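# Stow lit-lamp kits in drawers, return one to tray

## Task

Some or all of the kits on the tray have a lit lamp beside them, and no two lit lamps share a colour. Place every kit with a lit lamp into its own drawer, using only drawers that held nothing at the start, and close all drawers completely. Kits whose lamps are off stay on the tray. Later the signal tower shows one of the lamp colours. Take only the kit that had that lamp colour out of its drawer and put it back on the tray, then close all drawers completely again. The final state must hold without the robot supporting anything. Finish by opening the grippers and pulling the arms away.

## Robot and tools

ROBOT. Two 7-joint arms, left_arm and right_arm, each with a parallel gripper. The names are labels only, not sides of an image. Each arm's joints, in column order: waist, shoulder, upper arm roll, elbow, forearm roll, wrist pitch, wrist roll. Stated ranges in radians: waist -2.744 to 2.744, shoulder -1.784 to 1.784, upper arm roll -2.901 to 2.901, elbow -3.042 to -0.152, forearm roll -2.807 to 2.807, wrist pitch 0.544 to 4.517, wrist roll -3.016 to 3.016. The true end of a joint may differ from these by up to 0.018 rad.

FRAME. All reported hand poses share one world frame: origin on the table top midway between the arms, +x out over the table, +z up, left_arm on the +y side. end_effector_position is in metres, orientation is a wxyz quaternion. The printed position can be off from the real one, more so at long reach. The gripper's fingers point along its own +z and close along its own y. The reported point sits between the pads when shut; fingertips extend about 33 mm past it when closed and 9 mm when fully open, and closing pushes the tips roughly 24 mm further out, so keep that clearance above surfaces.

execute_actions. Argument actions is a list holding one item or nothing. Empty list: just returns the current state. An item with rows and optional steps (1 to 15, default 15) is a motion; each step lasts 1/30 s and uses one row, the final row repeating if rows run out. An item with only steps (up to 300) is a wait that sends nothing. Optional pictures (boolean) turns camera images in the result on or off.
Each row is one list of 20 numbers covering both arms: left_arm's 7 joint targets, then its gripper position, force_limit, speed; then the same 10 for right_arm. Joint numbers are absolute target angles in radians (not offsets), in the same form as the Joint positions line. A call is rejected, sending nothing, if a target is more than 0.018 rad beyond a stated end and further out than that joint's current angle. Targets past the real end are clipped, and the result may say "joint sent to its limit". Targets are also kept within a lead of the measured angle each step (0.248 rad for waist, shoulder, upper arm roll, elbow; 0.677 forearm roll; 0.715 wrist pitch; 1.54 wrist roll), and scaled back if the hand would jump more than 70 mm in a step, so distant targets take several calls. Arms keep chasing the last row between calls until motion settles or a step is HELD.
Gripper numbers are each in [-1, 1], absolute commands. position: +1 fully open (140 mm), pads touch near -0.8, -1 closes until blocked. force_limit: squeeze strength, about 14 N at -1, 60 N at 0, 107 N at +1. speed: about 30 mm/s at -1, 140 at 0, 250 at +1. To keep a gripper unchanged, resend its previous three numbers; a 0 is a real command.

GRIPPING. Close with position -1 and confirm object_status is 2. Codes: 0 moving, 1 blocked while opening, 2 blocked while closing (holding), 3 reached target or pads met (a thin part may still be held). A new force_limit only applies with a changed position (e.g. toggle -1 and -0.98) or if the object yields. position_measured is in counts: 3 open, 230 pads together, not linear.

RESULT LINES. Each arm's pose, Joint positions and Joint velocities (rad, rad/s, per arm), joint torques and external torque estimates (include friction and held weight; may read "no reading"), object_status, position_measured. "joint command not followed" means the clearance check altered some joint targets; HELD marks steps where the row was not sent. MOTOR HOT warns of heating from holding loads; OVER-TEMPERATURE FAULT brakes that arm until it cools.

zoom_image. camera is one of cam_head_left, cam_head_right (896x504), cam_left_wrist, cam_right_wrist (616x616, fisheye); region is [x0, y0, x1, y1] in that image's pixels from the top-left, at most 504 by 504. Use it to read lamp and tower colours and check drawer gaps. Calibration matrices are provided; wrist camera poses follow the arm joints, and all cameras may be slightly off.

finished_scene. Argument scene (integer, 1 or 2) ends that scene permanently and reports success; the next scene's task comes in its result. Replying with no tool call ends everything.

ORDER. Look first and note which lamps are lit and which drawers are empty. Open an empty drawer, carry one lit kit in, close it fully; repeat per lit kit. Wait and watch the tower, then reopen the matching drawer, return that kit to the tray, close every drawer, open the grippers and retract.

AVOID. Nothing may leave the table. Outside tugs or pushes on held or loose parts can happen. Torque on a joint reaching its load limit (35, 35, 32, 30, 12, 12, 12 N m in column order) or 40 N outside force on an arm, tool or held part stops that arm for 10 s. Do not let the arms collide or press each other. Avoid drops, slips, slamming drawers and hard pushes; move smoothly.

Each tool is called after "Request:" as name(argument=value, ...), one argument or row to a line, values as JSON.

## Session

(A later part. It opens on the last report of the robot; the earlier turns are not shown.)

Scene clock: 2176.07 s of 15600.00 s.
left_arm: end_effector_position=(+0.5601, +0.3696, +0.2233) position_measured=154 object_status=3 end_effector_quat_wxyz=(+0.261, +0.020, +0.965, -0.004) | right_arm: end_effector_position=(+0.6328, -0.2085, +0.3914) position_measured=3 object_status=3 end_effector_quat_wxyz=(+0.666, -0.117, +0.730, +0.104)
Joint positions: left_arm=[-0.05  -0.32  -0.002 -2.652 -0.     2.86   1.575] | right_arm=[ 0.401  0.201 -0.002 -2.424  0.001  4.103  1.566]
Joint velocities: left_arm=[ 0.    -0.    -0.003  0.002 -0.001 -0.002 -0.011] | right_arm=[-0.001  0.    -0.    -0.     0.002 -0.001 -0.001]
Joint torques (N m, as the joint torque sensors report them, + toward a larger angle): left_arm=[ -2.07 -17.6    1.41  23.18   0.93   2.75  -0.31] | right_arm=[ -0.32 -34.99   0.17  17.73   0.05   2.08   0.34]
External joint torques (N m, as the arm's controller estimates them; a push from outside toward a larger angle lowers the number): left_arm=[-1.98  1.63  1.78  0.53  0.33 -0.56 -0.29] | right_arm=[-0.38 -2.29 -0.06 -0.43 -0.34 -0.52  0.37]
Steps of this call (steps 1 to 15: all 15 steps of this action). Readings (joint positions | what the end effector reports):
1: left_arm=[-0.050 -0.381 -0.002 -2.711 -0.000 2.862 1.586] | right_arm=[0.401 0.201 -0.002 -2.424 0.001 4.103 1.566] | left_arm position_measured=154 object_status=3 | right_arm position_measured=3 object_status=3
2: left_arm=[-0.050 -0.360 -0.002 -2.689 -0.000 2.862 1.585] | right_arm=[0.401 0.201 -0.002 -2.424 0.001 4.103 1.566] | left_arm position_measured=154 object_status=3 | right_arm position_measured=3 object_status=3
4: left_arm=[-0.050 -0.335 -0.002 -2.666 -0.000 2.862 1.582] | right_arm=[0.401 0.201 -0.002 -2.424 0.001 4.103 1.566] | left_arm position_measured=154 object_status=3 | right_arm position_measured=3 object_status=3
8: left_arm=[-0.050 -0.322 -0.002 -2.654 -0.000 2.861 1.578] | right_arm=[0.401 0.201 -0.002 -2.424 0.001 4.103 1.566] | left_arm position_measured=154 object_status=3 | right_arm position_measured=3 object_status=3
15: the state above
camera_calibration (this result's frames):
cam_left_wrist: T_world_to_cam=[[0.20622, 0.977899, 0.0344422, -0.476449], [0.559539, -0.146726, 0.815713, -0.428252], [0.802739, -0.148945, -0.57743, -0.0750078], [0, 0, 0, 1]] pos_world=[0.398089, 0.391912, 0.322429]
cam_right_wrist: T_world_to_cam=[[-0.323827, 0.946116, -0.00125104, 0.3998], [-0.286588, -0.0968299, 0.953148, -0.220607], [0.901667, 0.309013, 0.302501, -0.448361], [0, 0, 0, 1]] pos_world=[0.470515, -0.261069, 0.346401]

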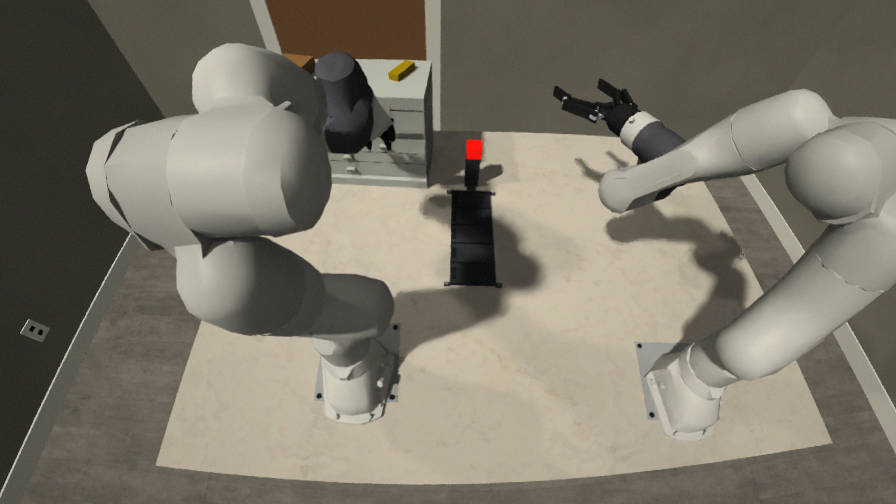

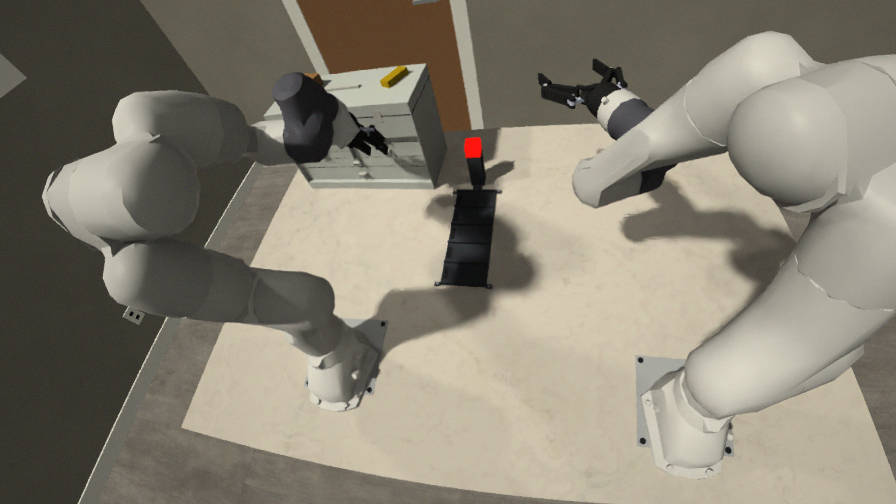

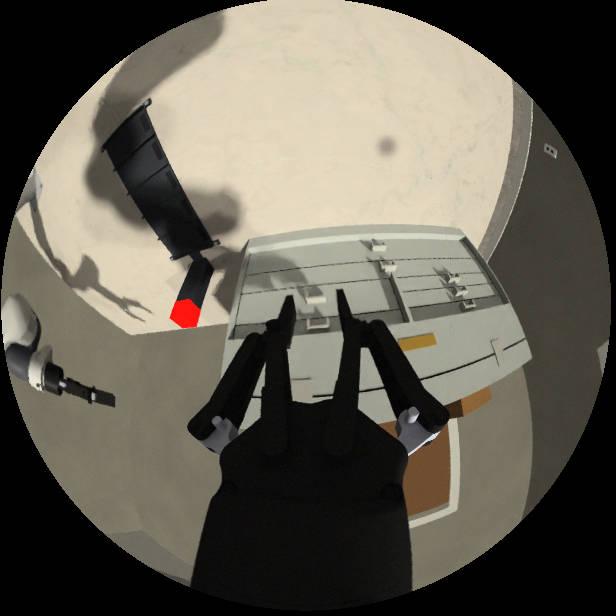

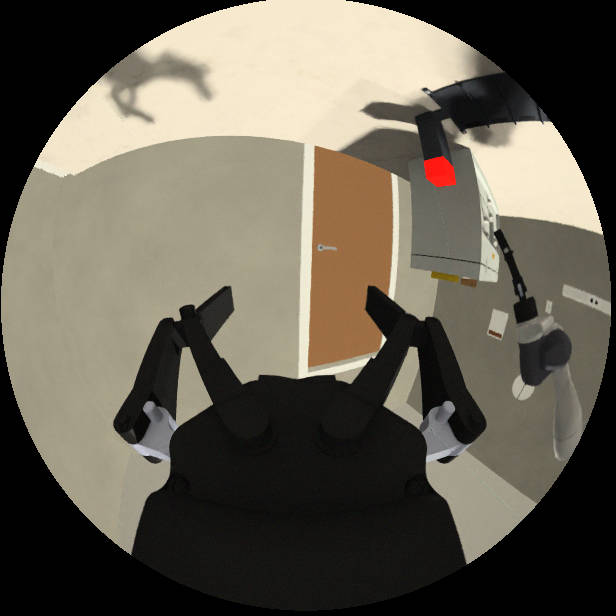

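Advance to x≈.596.

Request:
execute_actions(
  actions=[
    {"rows":[[-0.053,-0.298,0,-2.63,0,2.856,1.565,-0.2,0,0,0.4,0.2,0,-2.425,0,4.1,1.571,1,0,1],[-0.053,-0.298,0,-2.63,0,2.856,1.565,-0.2,0,0,0.4,0.2,0,-2.425,0,4.1,1.571,1,0,1],[-0.053,-0.275,0,-2.607,0,2.856,1.565,-0.2,0,0,0.4,0.2,0,-2.425,0,4.1,1.571,1,0,1],[-0.053,-0.275,0,-2.607,0,2.856,1.565,-0.2,0,0,0.4,0.2,0,-2.425,0,4.1,1.571,1,0,1],[-0.053,-0.252,0,-2.585,0,2.857,1.565,-0.2,0,0,0.4,0.2,0,-2.425,0,4.1,1.571,1,0,1],[-0.053,-0.252,0,-2.585,0,2.857,1.565,-0.2,0,0,0.4,0.2,0,-2.425,0,4.1,1.571,1,0,1],[-0.053,-0.23,0,-2.563,0,2.857,1.565,-0.2,0,0,0.4,0.2,0,-2.425,0,4.1,1.571,1,0,1],[-0.053,-0.23,0,-2.563,0,2.857,1.565,-0.2,0,0,0.4,0.2,0,-2.425,0,4.1,1.571,1,0,1],[-0.053,-0.208,0,-2.541,0,2.857,1.565,-0.2,0,0,0.4,0.2,0,-2.425,0,4.1,1.571,1,0,1]],"steps":15},
  ],
  pictures=false,
)

Request:
execute_actions(
  actions=[
    {"steps":10},
  ],
)

Scene clock: 2186.47 s of 15600.00 s.
left_arm: end_effector_position=(+0.5923, +0.3683, +0.2198) position_measured=154 object_status=3 end_effector_quat_wxyz=(+0.257, +0.019, +0.966, -0.005) | right_arm: end_effector_position=(+0.6328, -0.2085, +0.3914) position_measured=3 object_status=3 end_effector_quat_wxyz=(+0.666, -0.117, +0.730, +0.104)
Joint positions: left_arm=[-0.05  -0.211 -0.002 -2.548 -0.     2.855  1.572] | right_arm=[ 0.401  0.201 -0.002 -2.424  0.001  4.103  1.566]
Joint velocities: left_arm=[-0.001  0.022 -0.     0.02  -0.    -0.013 -0.001] | right_arm=[ 0.001  0.001  0.001 -0.    -0.    -0.     0.001]
Joint torques (N m, as the joint torque sensors report them, + toward a larger angle): left_arm=[ -1.79 -20.55   1.69  25.25   0.97   3.99  -0.3 ] | right_arm=[ -0.38 -34.25   0.24  17.58   0.04   2.1    0.36]
External joint torques (N m, as the arm's controller estimates them; a push from outside toward a larger angle lowers the number): left_arm=[-1.77  2.93  1.89  2.54  0.38  0.62 -0.28] | right_arm=[-0.46 -1.68  0.   -0.54 -0.35 -0.48  0.38]
Steps of this call (steps 1 to 15: the robot went on to your last target; steps 16 to 90: nothing new was sent; then 6.90 s passed at rest; steps 91 to 105: all 15 steps of this action). Readings (joint positions | what the end effector reports):
91: left_arm=[-0.050 -0.316 -0.002 -2.647 -0.000 2.860 1.572] | right_arm=[0.401 0.201 -0.002 -2.424 0.001 4.103 1.566] | left_arm position_measured=154 object_status=3 | right_arm position_measured=3 object_status=3
92: left_arm=[-0.050 -0.310 -0.002 -2.641 -0.000 2.860 1.572] | right_arm=[0.401 0.201 -0.002 -2.424 0.001 4.103 1.566] | left_arm position_measured=154 object_status=3 | right_arm position_measured=3 object_status=3
94: left_arm=[-0.050 -0.293 -0.002 -2.623 -0.000 2.859 1.572] | right_arm=[0.401 0.201 -0.002 -2.424 0.001 4.103 1.566] | left_arm position_measured=154 object_status=3 | right_arm position_measured=3 object_status=3
98: left_arm=[-0.050 -0.250 -0.002 -2.582 -0.000 2.859 1.572] | right_arm=[0.401 0.201 -0.002 -2.424 0.001 4.103 1.566] | left_arm position_measured=154 object_status=3 | right_arm position_measured=3 object_status=3
105: the state above

Scene clock: 2186.80 s of 15600.00 s.
left_arm: end_effector_position=(+0.5924, +0.3683, +0.2196) position_measured=154 object_status=3 end_effector_quat_wxyz=(+0.256, +0.019, +0.967, -0.005) | right_arm: end_effector_position=(+0.6328, -0.2085, +0.3914) position_measured=3 object_status=3 end_effector_quat_wxyz=(+0.666, -0.117, +0.730, +0.104)
Joint positions: left_arm=[-0.05  -0.211 -0.002 -2.546 -0.     2.853  1.572] | right_arm=[ 0.401  0.201 -0.002 -2.424  0.001  4.103  1.566]
Joint velocities: left_arm=[-0.     0.    -0.001  0.001  0.001 -0.001 -0.002] | right_arm=[-0.    -0.    -0.    -0.    -0.    -0.     0.002]
Joint torques (N m, as the joint torque sensors report them, + toward a larger angle): left_arm=[ -2.03 -20.53   1.41  25.04   0.82   3.97  -0.38] | right_arm=[ -0.09 -34.52   0.26  17.81   0.01   2.09   0.37]
External joint torques (N m, as the arm's controller estimates them; a push from outside toward a larger angle lowers the number): left_arm=[-2.    2.61  1.62  2.31  0.22  0.65 -0.36] | right_arm=[-0.03 -1.84  0.14 -0.36 -0.4  -0.51  0.4 ]
Steps of this call (steps 1 to 10: the robot went on to your last target). Readings (joint positions | what the end effector reports):
1: left_arm=[-0.050 -0.211 -0.002 -2.547 -0.000 2.855 1.572] | right_arm=[0.401 0.201 -0.002 -2.424 0.001 4.103 1.566] | left_arm position_measured=154 object_status=3 | right_arm position_measured=3 object_status=3
2: left_arm=[-0.050 -0.211 -0.002 -2.547 -0.000 2.855 1.572] | right_arm=[0.401 0.201 -0.002 -2.424 0.001 4.103 1.566] | left_arm position_measured=154 object_status=3 | right_arm position_measured=3 object_status=3
4: left_arm=[-0.050 -0.211 -0.002 -2.547 -0.000 2.854 1.572] | right_arm=[0.401 0.201 -0.002 -2.424 0.001 4.103 1.566] | left_arm position_measured=154 object_status=3 | right_arm position_measured=3 object_status=3
8: left_arm=[-0.050 -0.211 -0.002 -2.546 -0.000 2.854 1.572] | right_arm=[0.401 0.201 -0.002 -2.424 0.001 4.103 1.566] | left_arm position_measured=154 object_status=3 | right_arm position_measured=3 object_status=3
10: the state above
camera_calibration (this result's frames):
cam_left_wrist: T_world_to_cam=[[0.204005, 0.978488, 0.03072, -0.479758], [0.569173, -0.144081, 0.809496, -0.448773], [0.796508, -0.147656, -0.586322, -0.098095], [0, 0, 0, 1]] pos_world=[0.431436, 0.390293, 0.320503]
cam_right_wrist: T_world_to_cam=[[-0.323827, 0.946116, -0.00125081, 0.3998], [-0.286587, -0.0968301, 0.953148, -0.220607], [0.901667, 0.309013, 0.302501, -0.448361], [0, 0, 0, 1]] pos_world=[0.470515, -0.261069, 0.346401]

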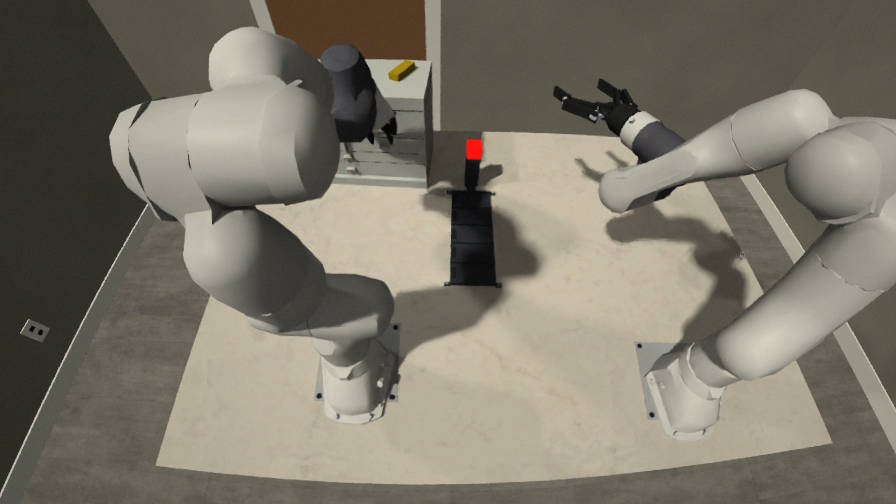

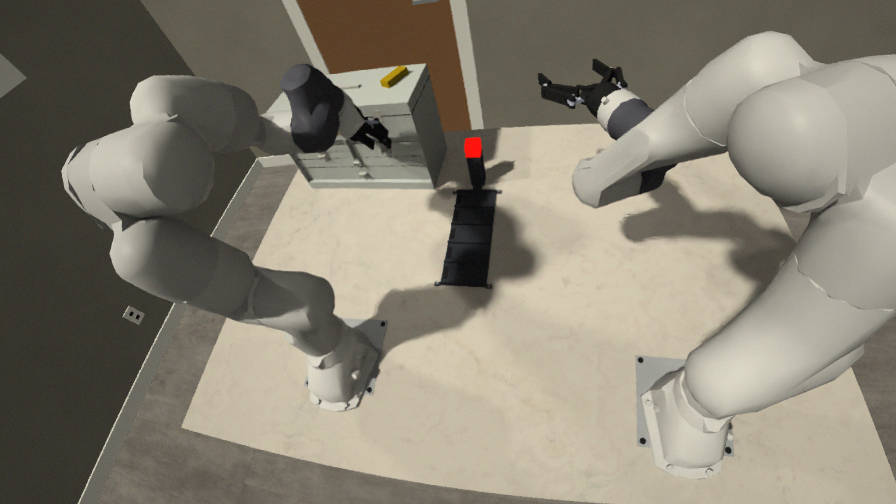

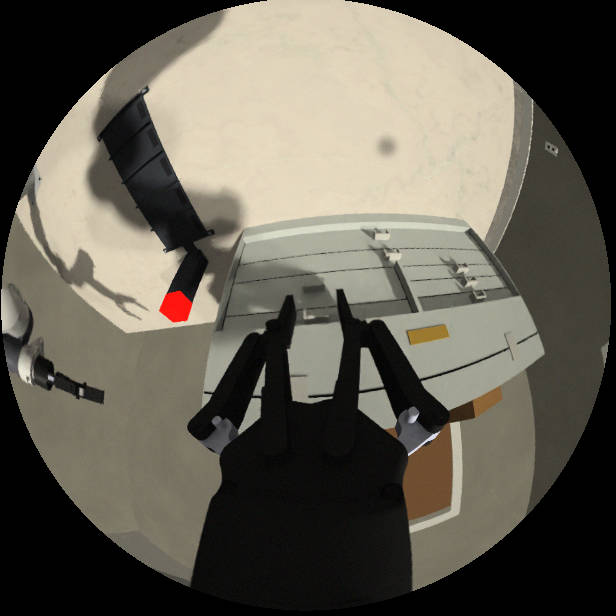

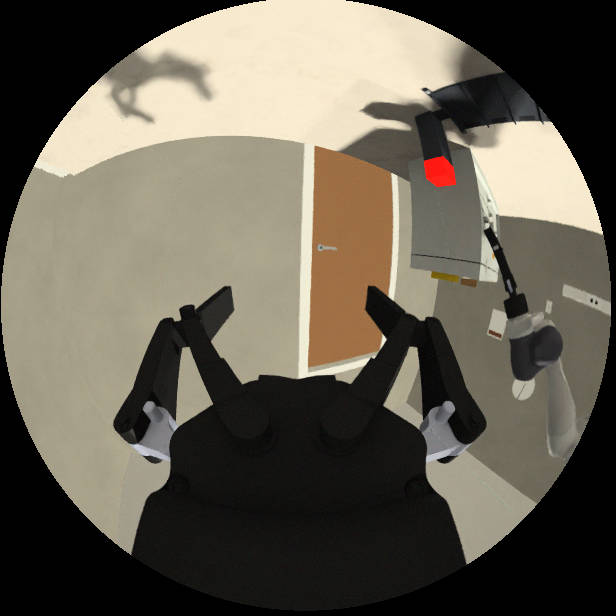

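Request:
execute_actions(
  actions=[
    {"rows":[[-0.053,-0.21,0,-2.545,0,2.855,1.565,-1,0,-0.5,0.4,0.2,0,-2.425,0,4.1,1.571,1,0,1]],"steps":15},
  ],
  pictures=false,
)

Request:
execute_actions(
  actions=[
    {"steps":10},
  ],
)

Scene clock: 2193.10 s of 15600.00 s.
left_arm: end_effector_position=(+0.5923, +0.3672, +0.2197) position_measured=193 object_status=2 end_effector_quat_wxyz=(+0.256, +0.020, +0.967, -0.005) | right_arm: end_effector_position=(+0.6328, -0.2085, +0.3914) position_measured=3 object_status=3 end_effector_quat_wxyz=(+0.666, -0.117, +0.730, +0.104)
Joint positions: left_arm=[-0.052 -0.211 -0.002 -2.546 -0.     2.853  1.572] | right_arm=[ 0.401  0.201 -0.002 -2.424  0.001  4.103  1.566]
Joint velocities: left_arm=[-0.001  0.002  0.001 -0.001 -0.    -0.    -0.001] | right_arm=[ 0.     0.    -0.001 -0.     0.     0.     0.   ]
Joint torques (N m, as the joint torque sensors report them, + toward a larger angle): left_arm=[ -1.05 -21.88   2.19  22.78   0.87   3.85  -0.34] | right_arm=[ -0.49 -34.67   0.1   16.97  -0.01   2.03   0.33]
External joint torques (N m, as the arm's controller estimates them; a push from outside toward a larger angle lowers the number): left_arm=[-1.1   1.    2.32  0.27  0.28  0.56 -0.32] | right_arm=[-0.55 -2.02 -0.13 -1.17 -0.41 -0.56  0.36]
Steps of this call (steps 1 to 15: the robot went on to your last target; steps 16 to 90: nothing new was sent; then 2.80 s passed at rest; steps 91 to 105: all 15 steps of this action). Readings (joint positions | what the end effector reports):
91: left_arm=[-0.051 -0.210 -0.002 -2.546 -0.000 2.853 1.572] | right_arm=[0.401 0.201 -0.002 -2.424 0.001 4.103 1.566] | left_arm position_measured=154 object_status=0 | right_arm position_measured=3 object_status=3
92: left_arm=[-0.051 -0.210 -0.002 -2.546 -0.000 2.853 1.572] | right_arm=[0.401 0.201 -0.002 -2.424 0.001 4.103 1.566] | left_arm position_measured=158 object_status=0 | right_arm position_measured=3 object_status=3
94: left_arm=[-0.051 -0.210 -0.002 -2.546 -0.000 2.853 1.572] | right_arm=[0.401 0.201 -0.002 -2.424 0.001 4.103 1.566] | left_arm position_measured=167 object_status=0 | right_arm position_measured=3 object_status=3
98: left_arm=[-0.052 -0.211 -0.002 -2.546 -0.000 2.853 1.572] | right_arm=[0.401 0.201 -0.002 -2.424 0.001 4.103 1.566] | left_arm position_measured=186 object_status=0 | right_arm position_measured=3 object_status=3
105: the state above

Scene clock: 2193.43 s of 15600.00 s.
left_arm: end_effector_position=(+0.5923, +0.3672, +0.2197) position_measured=193 object_status=2 end_effector_quat_wxyz=(+0.256, +0.020, +0.967, -0.005) | right_arm: end_effector_position=(+0.6328, -0.2085, +0.3914) position_measured=3 object_status=3 end_effector_quat_wxyz=(+0.666, -0.117, +0.730, +0.104)
Joint positions: left_arm=[-0.052 -0.211 -0.002 -2.546 -0.     2.853  1.572] | right_arm=[ 0.401  0.201 -0.002 -2.424  0.001  4.103  1.566]
Joint velocities: left_arm=[-0.    -0.    -0.    -0.     0.001  0.001 -0.001] | right_arm=[-0.    -0.001  0.     0.    -0.001  0.001  0.001]
Joint torques (N m, as the joint torque sensors report them, + toward a larger angle): left_arm=[ -0.97 -22.17   1.66  23.2    0.86   3.74  -0.21] | right_arm=[ -0.46 -34.64   0.24  17.18   0.05   2.07   0.35]
External joint torques (N m, as the arm's controller estimates them; a push from outside toward a larger angle lowers the number): left_arm=[-0.96  0.82  1.86  0.59  0.26  0.44 -0.19] | right_arm=[-0.45 -1.89  0.07 -1.03 -0.35 -0.54  0.38]
Steps of this call (steps 1 to 10: the robot went on to your last target). Readings (joint positions | what the end effector reports):
1: left_arm=[-0.052 -0.211 -0.002 -2.546 -0.000 2.853 1.572] | right_arm=[0.401 0.201 -0.002 -2.424 0.001 4.103 1.566] | left_arm position_measured=193 object_status=2 | right_arm position_measured=3 object_status=3
2: left_arm=[-0.052 -0.211 -0.002 -2.546 -0.000 2.853 1.572] | right_arm=[0.401 0.201 -0.002 -2.424 0.001 4.103 1.566] | left_arm position_measured=193 object_status=2 | right_arm position_measured=3 object_status=3
4: left_arm=[-0.052 -0.211 -0.002 -2.546 -0.000 2.853 1.572] | right_arm=[0.401 0.201 -0.002 -2.424 0.001 4.103 1.566] | left_arm position_measured=193 object_status=2 | right_arm position_measured=3 object_status=3
8: left_arm=[-0.052 -0.211 -0.002 -2.546 -0.000 2.853 1.572] | right_arm=[0.401 0.201 -0.002 -2.424 0.001 4.103 1.566] | left_arm position_measured=193 object_status=2 | right_arm position_measured=3 object_status=3
10: the state above
camera_calibration (this result's frames):
cam_left_wrist: T_world_to_cam=[[0.205859, 0.978102, 0.030637, -0.479579], [0.569008, -0.145112, 0.809427, -0.448505], [0.796148, -0.149195, -0.58642, -0.0973838], [0, 0, 0, 1]] pos_world=[0.43146, 0.389465, 0.320617]
cam_right_wrist: T_world_to_cam=[[-0.323827, 0.946116, -0.00125077, 0.3998], [-0.286587, -0.0968301, 0.953148, -0.220607], [0.901667, 0.309013, 0.302501, -0.448361], [0, 0, 0, 1]] pos_world=[0.470515, -0.261069, 0.346401]

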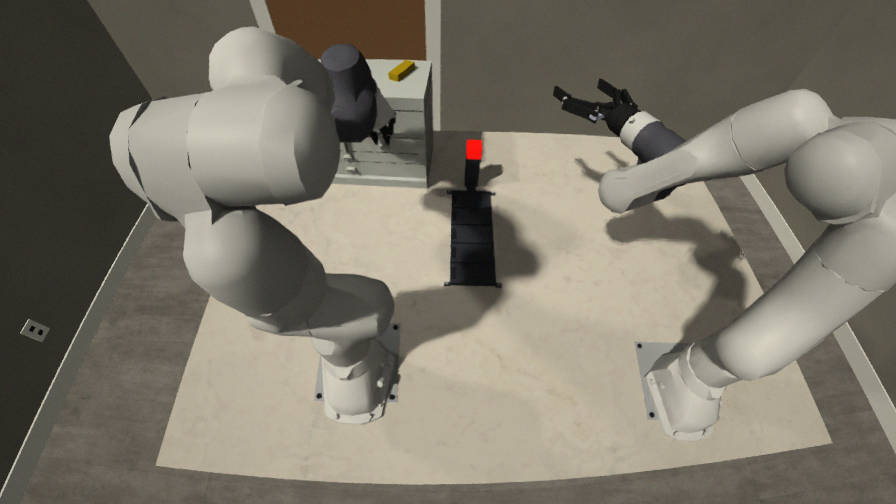

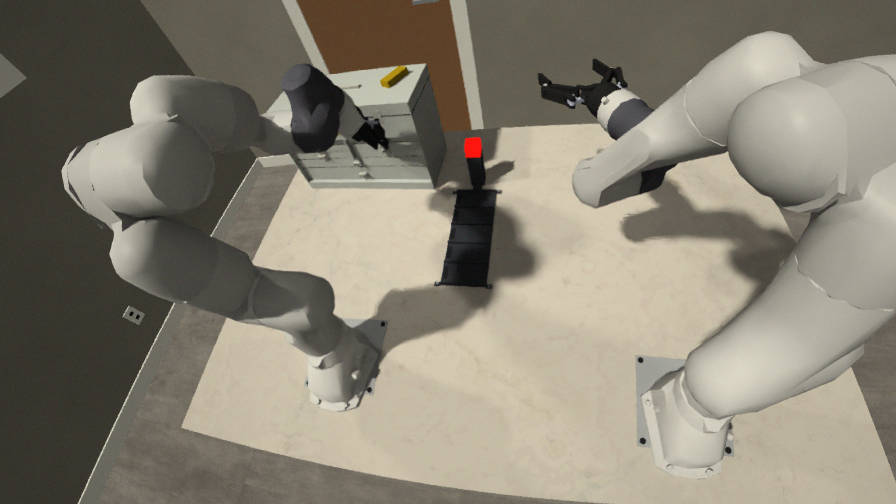

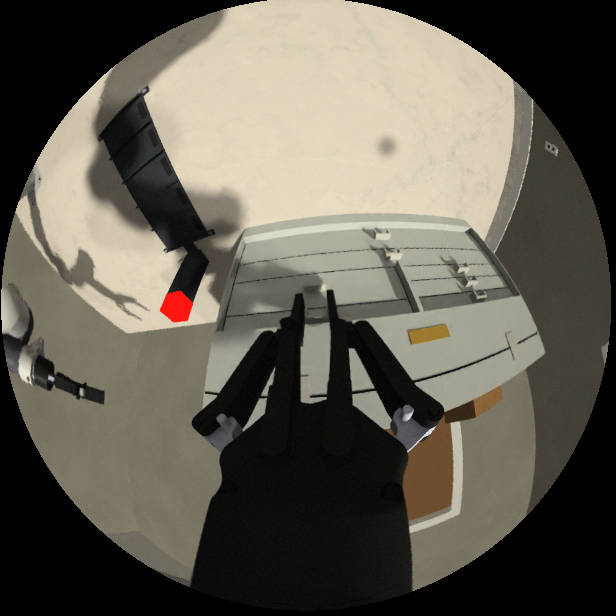

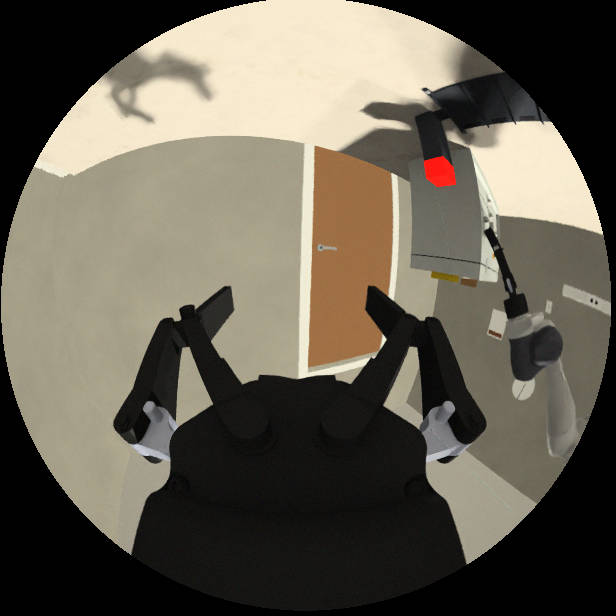

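Request:
execute_actions(
  actions=[
    {"rows":[[-0.052,-0.218,0,-2.553,0,2.853,1.57,-1,0,-0.5,0.4,0.2,0,-2.425,0,4.1,1.571,1,0,1],[-0.052,-0.225,0,-2.56,0,2.853,1.57,-1,0,-0.5,0.4,0.2,0,-2.425,0,4.1,1.571,1,0,1],[-0.052,-0.233,0,-2.567,0,2.853,1.57,-1,0,-0.5,0.4,0.2,0,-2.425,0,4.1,1.571,1,0,1],[-0.052,-0.241,0,-2.575,0,2.853,1.57,-1,0,-0.5,0.4,0.2,0,-2.425,0,4.1,1.571,1,0,1],[-0.052,-0.249,0,-2.583,0,2.853,1.57,-1,0,-0.5,0.4,0.2,0,-2.425,0,4.1,1.571,1,0,1],[-0.052,-0.257,0,-2.591,0,2.852,1.57,-1,0,-0.5,0.4,0.2,0,-2.425,0,4.1,1.571,1,0,1],[-0.052,-0.265,0,-2.599,0,2.852,1.57,-1,0,-0.5,0.4,0.2,0,-2.425,0,4.1,1.571,1,0,1],[-0.052,-0.273,0,-2.607,0,2.852,1.57,-1,0,-0.5,0.4,0.2,0,-2.425,0,4.1,1.571,1,0,1],[-0.052,-0.281,0,-2.615,0,2.851,1.57,-1,0,-0.5,0.4,0.2,0,-2.425,0,4.1,1.571,1,0,1],[-0.052,-0.289,0,-2.622,0,2.851,1.57,-1,0,-0.5,0.4,0.2,0,-2.425,0,4.1,1.571,1,0,1],[-0.052,-0.297,0,-2.63,0,2.851,1.57,-1,0,-0.5,0.4,0.2,0,-2.425,0,4.1,1.571,1,0,1],[-0.052,-0.305,0,-2.638,0,2.85,1.57,-1,0,-0.5,0.4,0.2,0,-2.425,0,4.1,1.571,1,0,1],[-0.052,-0.312,0,-2.644,0,2.85,1.57,-1,0,-0.5,0.4,0.2,0,-2.425,0,4.1,1.571,1,0,1],[-0.052,-0.318,0,-2.65,0,2.85,1.57,-1,0,-0.5,0.4,0.2,0,-2.425,0,4.1,1.571,1,0,1]],"steps":15},
  ],
)

Scene clock: 2217.83 s of 15600.00 s.
left_arm: end_effector_position=(+0.5618, +0.3688, +0.2202) position_measured=193 object_status=2 end_effector_quat_wxyz=(+0.256, +0.019, +0.966, -0.005) | right_arm: end_effector_position=(+0.6328, -0.2085, +0.3914) position_measured=3 object_status=3 end_effector_quat_wxyz=(+0.666, -0.117, +0.730, +0.104)
Joint positions: left_arm=[-0.052 -0.306 -0.001 -2.64  -0.     2.853  1.572] | right_arm=[ 0.401  0.201 -0.002 -2.424  0.001  4.103  1.566]
Joint velocities: left_arm=[ 0.001 -0.136  0.001 -0.131 -0.002 -0.001  0.001] | right_arm=[-0.     0.001 -0.001 -0.    -0.001 -0.001 -0.   ]
Joint torques (N m, as the joint torque sensors report them, + toward a larger angle): left_arm=[ -0.04 -20.68   1.56  22.27   0.89   3.1    0.05] | right_arm=[ -0.46 -34.35   0.07  17.32   0.     2.07   0.32]
External joint torques (N m, as the arm's controller estimates them; a push from outside toward a larger angle lowers the number): left_arm=[ 0.02 -2.43  1.88 -1.04  0.26 -0.24  0.07] | right_arm=[-0.38 -1.71 -0.04 -0.86 -0.41 -0.53  0.35]
Steps of this call (steps 1 to 15: the robot went on to your last target; steps 16 to 90: nothing new was sent; then 20.90 s passed at rest; steps 91 to 105: all 15 steps of this action). Readings (joint positions | what the end effector reports):
91: left_arm=[-0.052 -0.212 -0.002 -2.547 -0.000 2.853 1.572] | right_arm=[0.401 0.201 -0.002 -2.424 0.001 4.103 1.566] | left_arm position_measured=193 object_status=2 | right_arm position_measured=3 object_status=3
92: left_arm=[-0.052 -0.215 -0.002 -2.550 -0.000 2.853 1.572] | right_arm=[0.401 0.201 -0.002 -2.424 0.001 4.103 1.566] | left_arm position_measured=193 object_status=2 | right_arm position_measured=3 object_status=3
94: left_arm=[-0.052 -0.225 -0.002 -2.560 -0.000 2.853 1.572] | right_arm=[0.401 0.201 -0.002 -2.424 0.001 4.103 1.566] | left_arm position_measured=193 object_status=2 | right_arm position_measured=3 object_status=3
98: left_arm=[-0.052 -0.254 -0.002 -2.589 -0.000 2.853 1.572] | right_arm=[0.401 0.201 -0.002 -2.424 0.001 4.103 1.566] | left_arm position_measured=193 object_status=2 | right_arm position_measured=3 object_status=3
105: the state above
camera_calibration (this result's frames):
cam_left_wrist: T_world_to_cam=[[0.205075, 0.978263, 0.0307552, -0.474573], [0.56838, -0.144614, 0.809957, -0.431209], [0.796799, -0.148621, -0.585682, -0.073305], [0, 0, 0, 1]] pos_world=[0.400823, 0.391003, 0.320923]
cam_right_wrist: T_world_to_cam=[[-0.323827, 0.946116, -0.00125076, 0.3998], [-0.286587, -0.09683, 0.953148, -0.220607], [0.901667, 0.309013, 0.302501, -0.448361], [0, 0, 0, 1]] pos_world=[0.470515, -0.261069, 0.346401]

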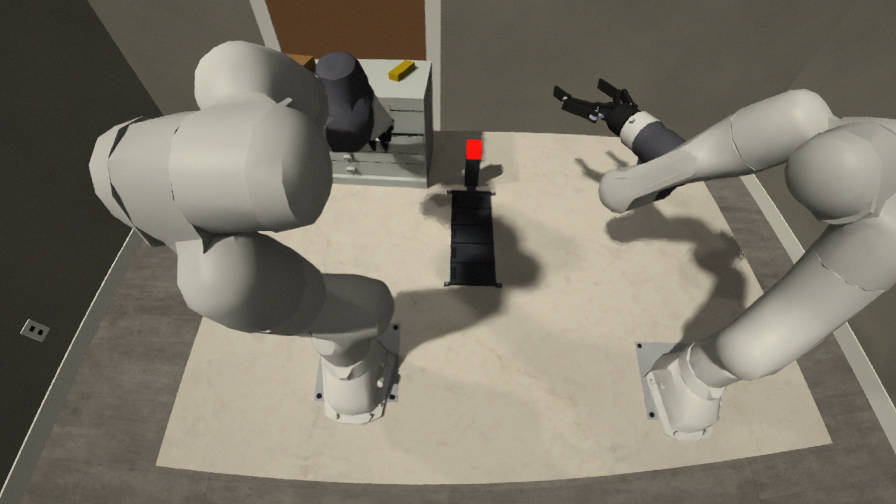

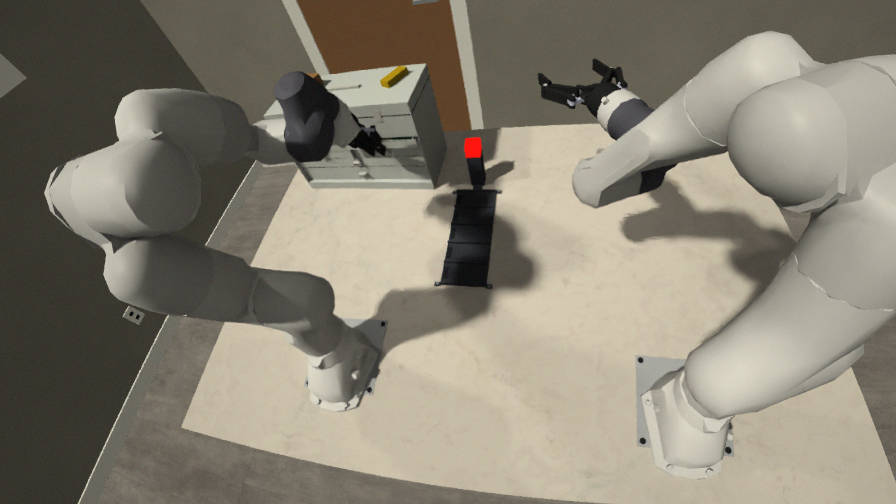

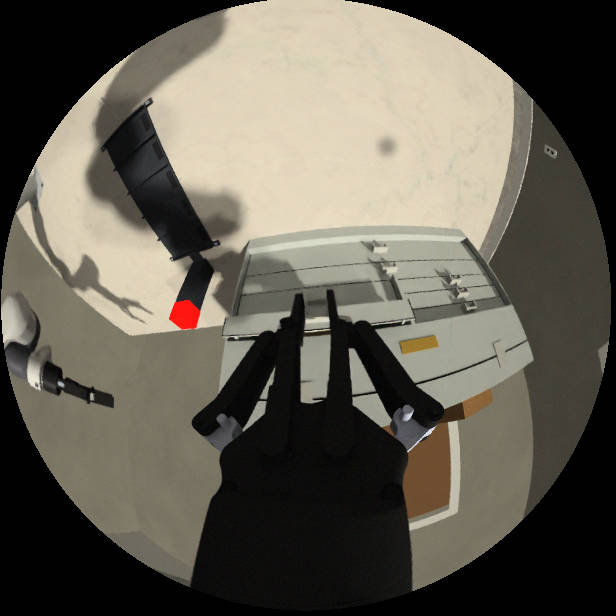

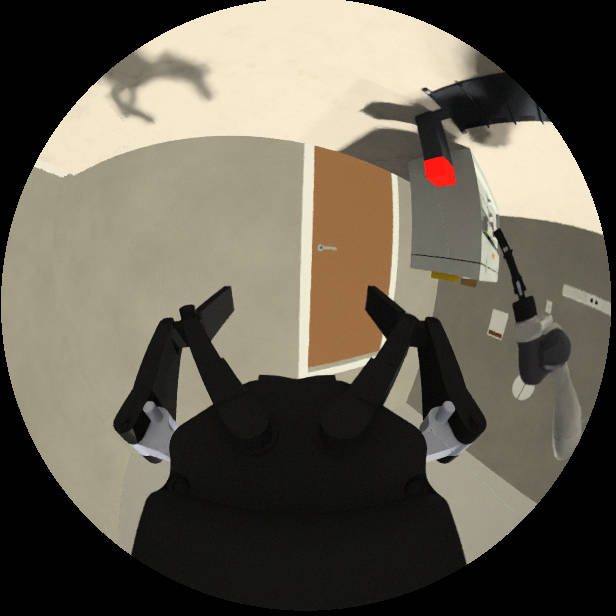

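Moving. Continue.

Request:
execute_actions(
  actions=[
    {"rows":[[-0.052,-0.329,0,-2.66,0,2.845,1.57,-1,0,-0.5,0.4,0.2,0,-2.425,0,4.1,1.571,1,0,1],[-0.052,-0.34,0,-2.67,0,2.844,1.57,-1,0,-0.5,0.4,0.2,0,-2.425,0,4.1,1.571,1,0,1],[-0.052,-0.351,0,-2.68,0,2.842,1.57,-1,0,-0.5,0.4,0.2,0,-2.425,0,4.1,1.571,1,0,1],[-0.052,-0.362,0,-2.69,0,2.841,1.57,-1,0,-0.5,0.4,0.2,0,-2.425,0,4.1,1.571,1,0,1],[-0.052,-0.373,0,-2.7,0,2.839,1.57,-1,0,-0.5,0.4,0.2,0,-2.425,0,4.1,1.571,1,0,1],[-0.052,-0.384,0,-2.71,0,2.837,1.57,-1,0,-0.5,0.4,0.2,0,-2.425,0,4.1,1.571,1,0,1],[-0.052,-0.395,0,-2.72,0,2.835,1.57,-1,0,-0.5,0.4,0.2,0,-2.425,0,4.1,1.571,1,0,1],[-0.052,-0.406,0,-2.729,0,2.833,1.57,-1,0,-0.5,0.4,0.2,0,-2.425,0,4.1,1.571,1,0,1],[-0.052,-0.417,0,-2.739,0,2.831,1.57,-1,0,-0.5,0.4,0.2,0,-2.425,0,4.1,1.571,1,0,1],[-0.052,-0.428,0,-2.748,0,2.829,1.57,-1,0,-0.5,0.4,0.2,0,-2.425,0,4.1,1.571,1,0,1],[-0.052,-0.439,0,-2.757,0,2.826,1.57,-1,0,-0.5,0.4,0.2,0,-2.425,0,4.1,1.571,1,0,1],[-0.052,-0.45,0,-2.766,0,2.823,1.57,-1,0,-0.5,0.4,0.2,0,-2.425,0,4.1,1.571,1,0,1],[-0.052,-0.462,0,-2.776,0,2.82,1.57,-1,0,-0.5,0.4,0.2,0,-2.425,0,4.1,1.571,1,0,1],[-0.052,-0.474,0,-2.785,0,2.817,1.57,-1,0,-0.5,0.4,0.2,0,-2.425,0,4.1,1.571,1,0,1],[-0.052,-0.486,0,-2.795,0,2.814,1.57,-1,0,-0.5,0.4,0.2,0,-2.425,0,4.1,1.571,1,0,1]],"steps":15},
  ],
  pictures=false,
)

Request:
execute_actions(
  actions=[
    {"rows":[[-0.052,-0.498,0,-2.804,0,2.811,1.57,-1,0,-0.5,0.4,0.2,0,-2.425,0,4.1,1.571,1,0,1],[-0.052,-0.51,0,-2.813,0,2.808,1.57,-1,0,-0.5,0.4,0.2,0,-2.425,0,4.1,1.571,1,0,1],[-0.052,-0.522,0,-2.822,0,2.805,1.57,-1,0,-0.5,0.4,0.2,0,-2.425,0,4.1,1.571,1,0,1],[-0.052,-0.534,0,-2.831,0,2.802,1.57,-1,0,-0.5,0.4,0.2,0,-2.425,0,4.1,1.571,1,0,1],[-0.052,-0.546,0,-2.84,0,2.798,1.57,-1,0,-0.5,0.4,0.2,0,-2.425,0,4.1,1.571,1,0,1],[-0.052,-0.558,0,-2.849,0,2.795,1.57,-1,0,-0.5,0.4,0.2,0,-2.425,0,4.1,1.571,1,0,1],[-0.052,-0.57,0,-2.857,0,2.791,1.57,-1,0,-0.5,0.4,0.2,0,-2.425,0,4.1,1.571,1,0,1],[-0.052,-0.582,0,-2.865,0,2.788,1.57,-1,0,-0.5,0.4,0.2,0,-2.425,0,4.1,1.571,1,0,1],[-0.052,-0.594,0,-2.873,0,2.787,1.57,-1,0,-0.5,0.4,0.2,0,-2.425,0,4.1,1.571,1,0,1],[-0.052,-0.606,0,-2.881,0,2.787,1.57,-1,0,-0.5,0.4,0.2,0,-2.425,0,4.1,1.571,1,0,1],[-0.052,-0.617,0,-2.889,0,2.787,1.57,-1,0,-0.5,0.4,0.2,0,-2.425,0,4.1,1.571,1,0,1]],"steps":15},
  ],
  pictures=false,
)

Request:
execute_actions(
  actions=[
    {"steps":10},
  ],
)

Scene clock: 2261.30 s of 15600.00 s.
left_arm: end_effector_position=(+0.5163, +0.3712, +0.2208) position_measured=193 object_status=2 end_effector_quat_wxyz=(+0.256, +0.019, +0.966, -0.005) | right_arm: end_effector_position=(+0.6328, -0.2085, +0.3914) position_measured=3 object_status=3 end_effector_quat_wxyz=(+0.666, -0.117, +0.730, +0.104)
Joint positions: left_arm=[-0.052 -0.459 -0.    -2.773 -0.     2.832  1.572] | right_arm=[ 0.401  0.201 -0.002 -2.424  0.001  4.103  1.566]
Joint velocities: left_arm=[ 0.001 -0.34   0.002 -0.268  0.001 -0.073  0.001] | right_arm=[ 0.001 -0.    -0.001  0.    -0.001  0.     0.002]
Joint torques (N m, as the joint torque sensors report them, + toward a larger angle): left_arm=[ -0.53 -13.38   0.45  21.87   0.87   2.52  -0.01] | right_arm=[ -0.3  -34.66  -0.25  17.23  -0.04   2.04   0.35]
External joint torques (N m, as the arm's controller estimates them; a push from outside toward a larger angle lowers the number): left_arm=[-0.49 -1.    0.91 -2.21  0.26 -0.95  0.  ] | right_arm=[-0.27 -1.96 -0.39 -0.95 -0.45 -0.56  0.38]
Steps of this call (steps 1 to 15: the robot went on to your last target; steps 16 to 260: nothing new was sent; then 34.30 s passed at rest; steps 261 to 275: all 15 steps of this action). Readings (joint positions | what the end effector reports):
261: left_arm=[-0.052 -0.317 -0.001 -2.651 -0.000 2.853 1.572] | right_arm=[0.401 0.201 -0.002 -2.424 0.001 4.103 1.566] | left_arm position_measured=193 object_status=2 | right_arm position_measured=3 object_status=3
262: left_arm=[-0.052 -0.323 -0.001 -2.656 -0.000 2.852 1.572] | right_arm=[0.401 0.201 -0.002 -2.424 0.001 4.103 1.566] | left_arm position_measured=193 object_status=2 | right_arm position_measured=3 object_status=3
264: left_arm=[-0.052 -0.339 -0.001 -2.671 -0.000 2.850 1.572] | right_arm=[0.401 0.201 -0.002 -2.424 0.001 4.103 1.566] | left_arm position_measured=193 object_status=2 | right_arm position_measured=3 object_status=3
268: left_arm=[-0.052 -0.381 -0.001 -2.708 -0.000 2.845 1.572] | right_arm=[0.401 0.201 -0.002 -2.424 0.001 4.103 1.566] | left_arm position_measured=193 object_status=2 | right_arm position_measured=3 object_status=3
275: the state above

Scene clock: 2261.80 s of 15600.00 s.
left_arm: end_effector_position=(+0.4771, +0.3731, +0.2213) position_measured=193 object_status=2 end_effector_quat_wxyz=(+0.258, +0.018, +0.966, -0.005) | right_arm: end_effector_position=(+0.6328, -0.2085, +0.3914) position_measured=3 object_status=3 end_effector_quat_wxyz=(+0.666, -0.117, +0.730, +0.104)
Joint positions: left_arm=[-0.052 -0.611 -0.    -2.885 -0.     2.795  1.572] | right_arm=[ 0.401  0.201 -0.002 -2.424  0.001  4.103  1.566]
Joint velocities: left_arm=[-0.002 -0.056  0.    -0.034 -0.    -0.022 -0.001] | right_arm=[-0.001 -0.     0.001 -0.001 -0.     0.001  0.001]
Joint torques (N m, as the joint torque sensors report them, + toward a larger angle): left_arm=[ -1.13 -11.13   0.59  21.44   0.95   2.77   0.06] | right_arm=[ -0.32 -34.79   0.38  17.43   0.06   2.01   0.37]
External joint torques (N m, as the arm's controller estimates them; a push from outside toward a larger angle lowers the number): left_arm=[-1.   -1.82  1.24 -2.04  0.29 -0.55  0.07] | right_arm=[-0.27 -2.14  0.25 -0.7  -0.35 -0.58  0.4 ]
Steps of this call (steps 1 to 15: all 15 steps of this action). Readings (joint positions | what the end effector reports):
1: left_arm=[-0.052 -0.471 -0.000 -2.782 -0.000 2.829 1.572] | right_arm=[0.401 0.201 -0.002 -2.424 0.001 4.103 1.566] | left_arm position_measured=193 object_status=2 | right_arm position_measured=3 object_status=3
2: left_arm=[-0.052 -0.483 -0.000 -2.791 -0.000 2.826 1.572] | right_arm=[0.401 0.201 -0.002 -2.424 0.001 4.103 1.566] | left_arm position_measured=193 object_status=2 | right_arm position_measured=3 object_status=3
4: left_arm=[-0.052 -0.507 -0.000 -2.810 -0.000 2.821 1.572] | right_arm=[0.401 0.201 -0.002 -2.424 0.001 4.103 1.566] | left_arm position_measured=193 object_status=2 | right_arm position_measured=3 object_status=3
8: left_arm=[-0.052 -0.555 -0.000 -2.845 -0.000 2.809 1.572] | right_arm=[0.401 0.201 -0.002 -2.424 0.001 4.103 1.566] | left_arm position_measured=193 object_status=2 | right_arm position_measured=3 object_status=3
15: the state above

Scene clock: 2262.13 s of 15600.00 s.
left_arm: end_effector_position=(+0.4761, +0.3731, +0.2213) position_measured=193 object_status=2 end_effector_quat_wxyz=(+0.257, +0.018, +0.966, -0.005) | right_arm: end_effector_position=(+0.6328, -0.2085, +0.3914) position_measured=3 object_status=3 end_effector_quat_wxyz=(+0.666, -0.117, +0.730, +0.104)
Joint positions: left_arm=[-0.052 -0.614 -0.    -2.887 -0.     2.793  1.572] | right_arm=[ 0.401  0.201 -0.002 -2.424  0.001  4.103  1.566]
Joint velocities: left_arm=[-0.    -0.002 -0.    -0.    -0.    -0.001 -0.002] | right_arm=[-0.001  0.    -0.    -0.001  0.    -0.    -0.   ]
Joint torques (N m, as the joint torque sensors report them, + toward a larger angle): left_arm=[ -0.77 -10.74   0.1   21.42   0.92   2.5   -0.08] | right_arm=[ -0.09 -34.74   0.43  16.9    0.     2.09   0.36]
External joint torques (N m, as the arm's controller estimates them; a push from outside toward a larger angle lowers the number): left_arm=[-0.72 -0.9   0.67 -1.89  0.29 -0.83 -0.07] | right_arm=[-0.04 -2.17  0.3  -1.18 -0.41 -0.5   0.38]
Steps of this call (steps 1 to 10: the robot went on to your last target). Readings (joint positions | what the end effector reports):
1: left_arm=[-0.052 -0.612 -0.000 -2.886 -0.000 2.795 1.572] | right_arm=[0.401 0.201 -0.002 -2.424 0.001 4.103 1.566] | left_arm position_measured=193 object_status=2 | right_arm position_measured=3 object_status=3
2: left_arm=[-0.052 -0.613 -0.000 -2.886 -0.000 2.794 1.572] | right_arm=[0.401 0.201 -0.002 -2.424 0.001 4.103 1.566] | left_arm position_measured=193 object_status=2 | right_arm position_measured=3 object_status=3
4: left_arm=[-0.052 -0.614 -0.000 -2.887 -0.000 2.794 1.572] | right_arm=[0.401 0.201 -0.002 -2.424 0.001 4.103 1.566] | left_arm position_measured=193 object_status=2 | right_arm position_measured=3 object_status=3
8: left_arm=[-0.052 -0.614 -0.000 -2.887 -0.000 2.793 1.572] | right_arm=[0.401 0.201 -0.002 -2.424 0.001 4.103 1.566] | left_arm position_measured=193 object_status=2 | right_arm position_measured=3 object_status=3
10: the state above
camera_calibration (this result's frames):
cam_left_wrist: T_world_to_cam=[[0.20303, 0.978689, 0.0307605, -0.460424], [0.567056, -0.143131, 0.811148, -0.382955], [0.798265, -0.147245, -0.584031, -0.0052773], [0, 0, 0, 1]] pos_world=[0.31485, 0.395022, 0.321714]
cam_right_wrist: T_world_to_cam=[[-0.323827, 0.946116, -0.00125053, 0.3998], [-0.286587, -0.0968301, 0.953148, -0.220607], [0.901668, 0.309013, 0.3025, -0.448361], [0, 0, 0, 1]] pos_world=[0.470515, -0.261069, 0.346401]

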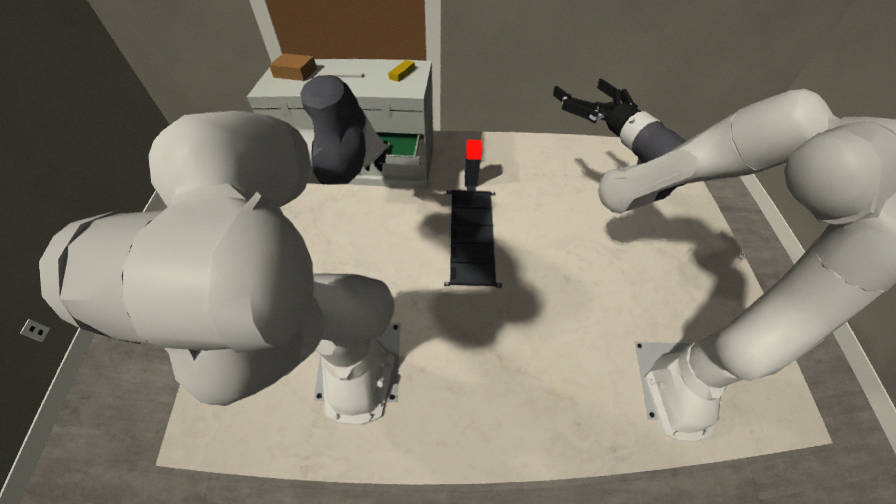

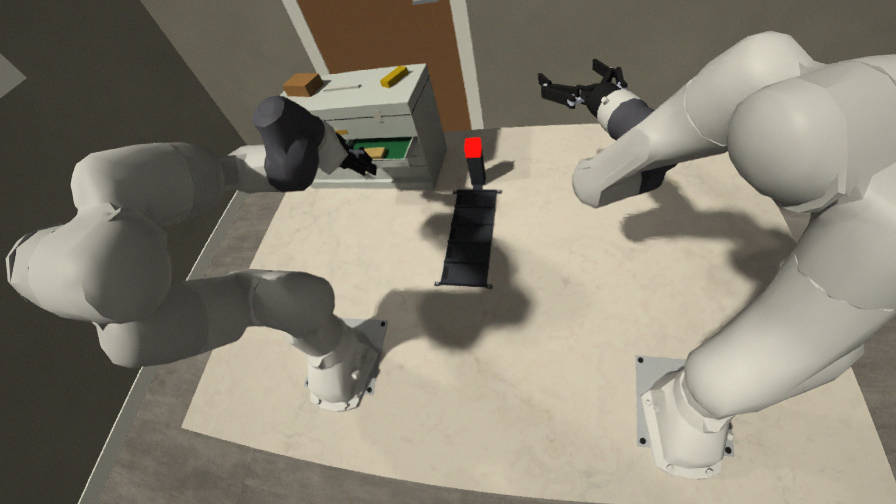

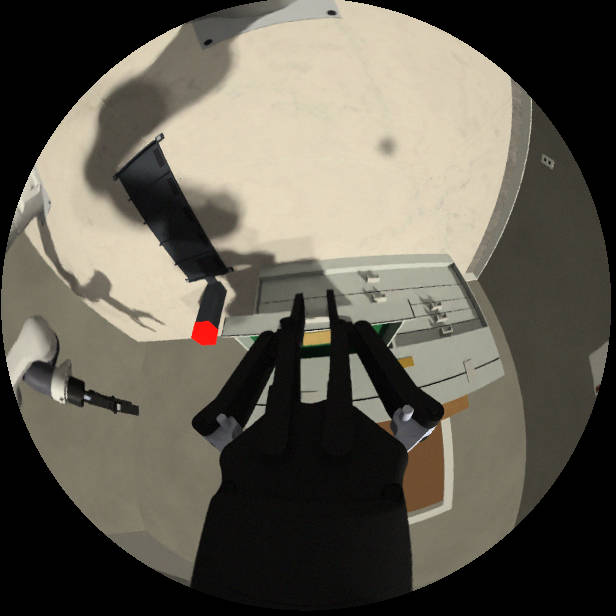

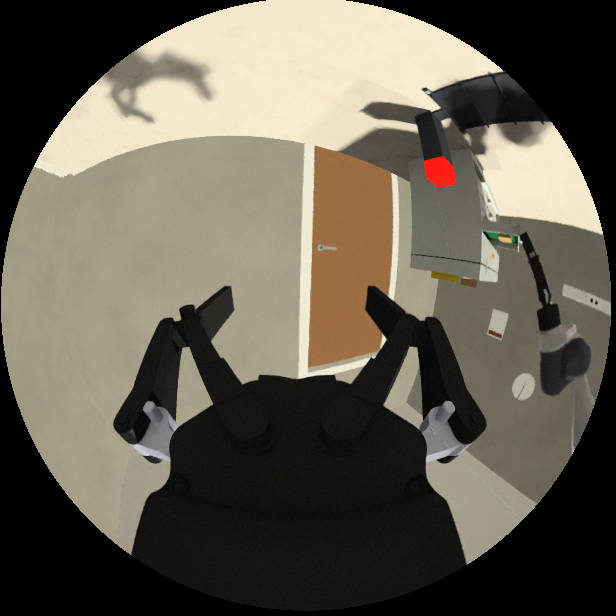

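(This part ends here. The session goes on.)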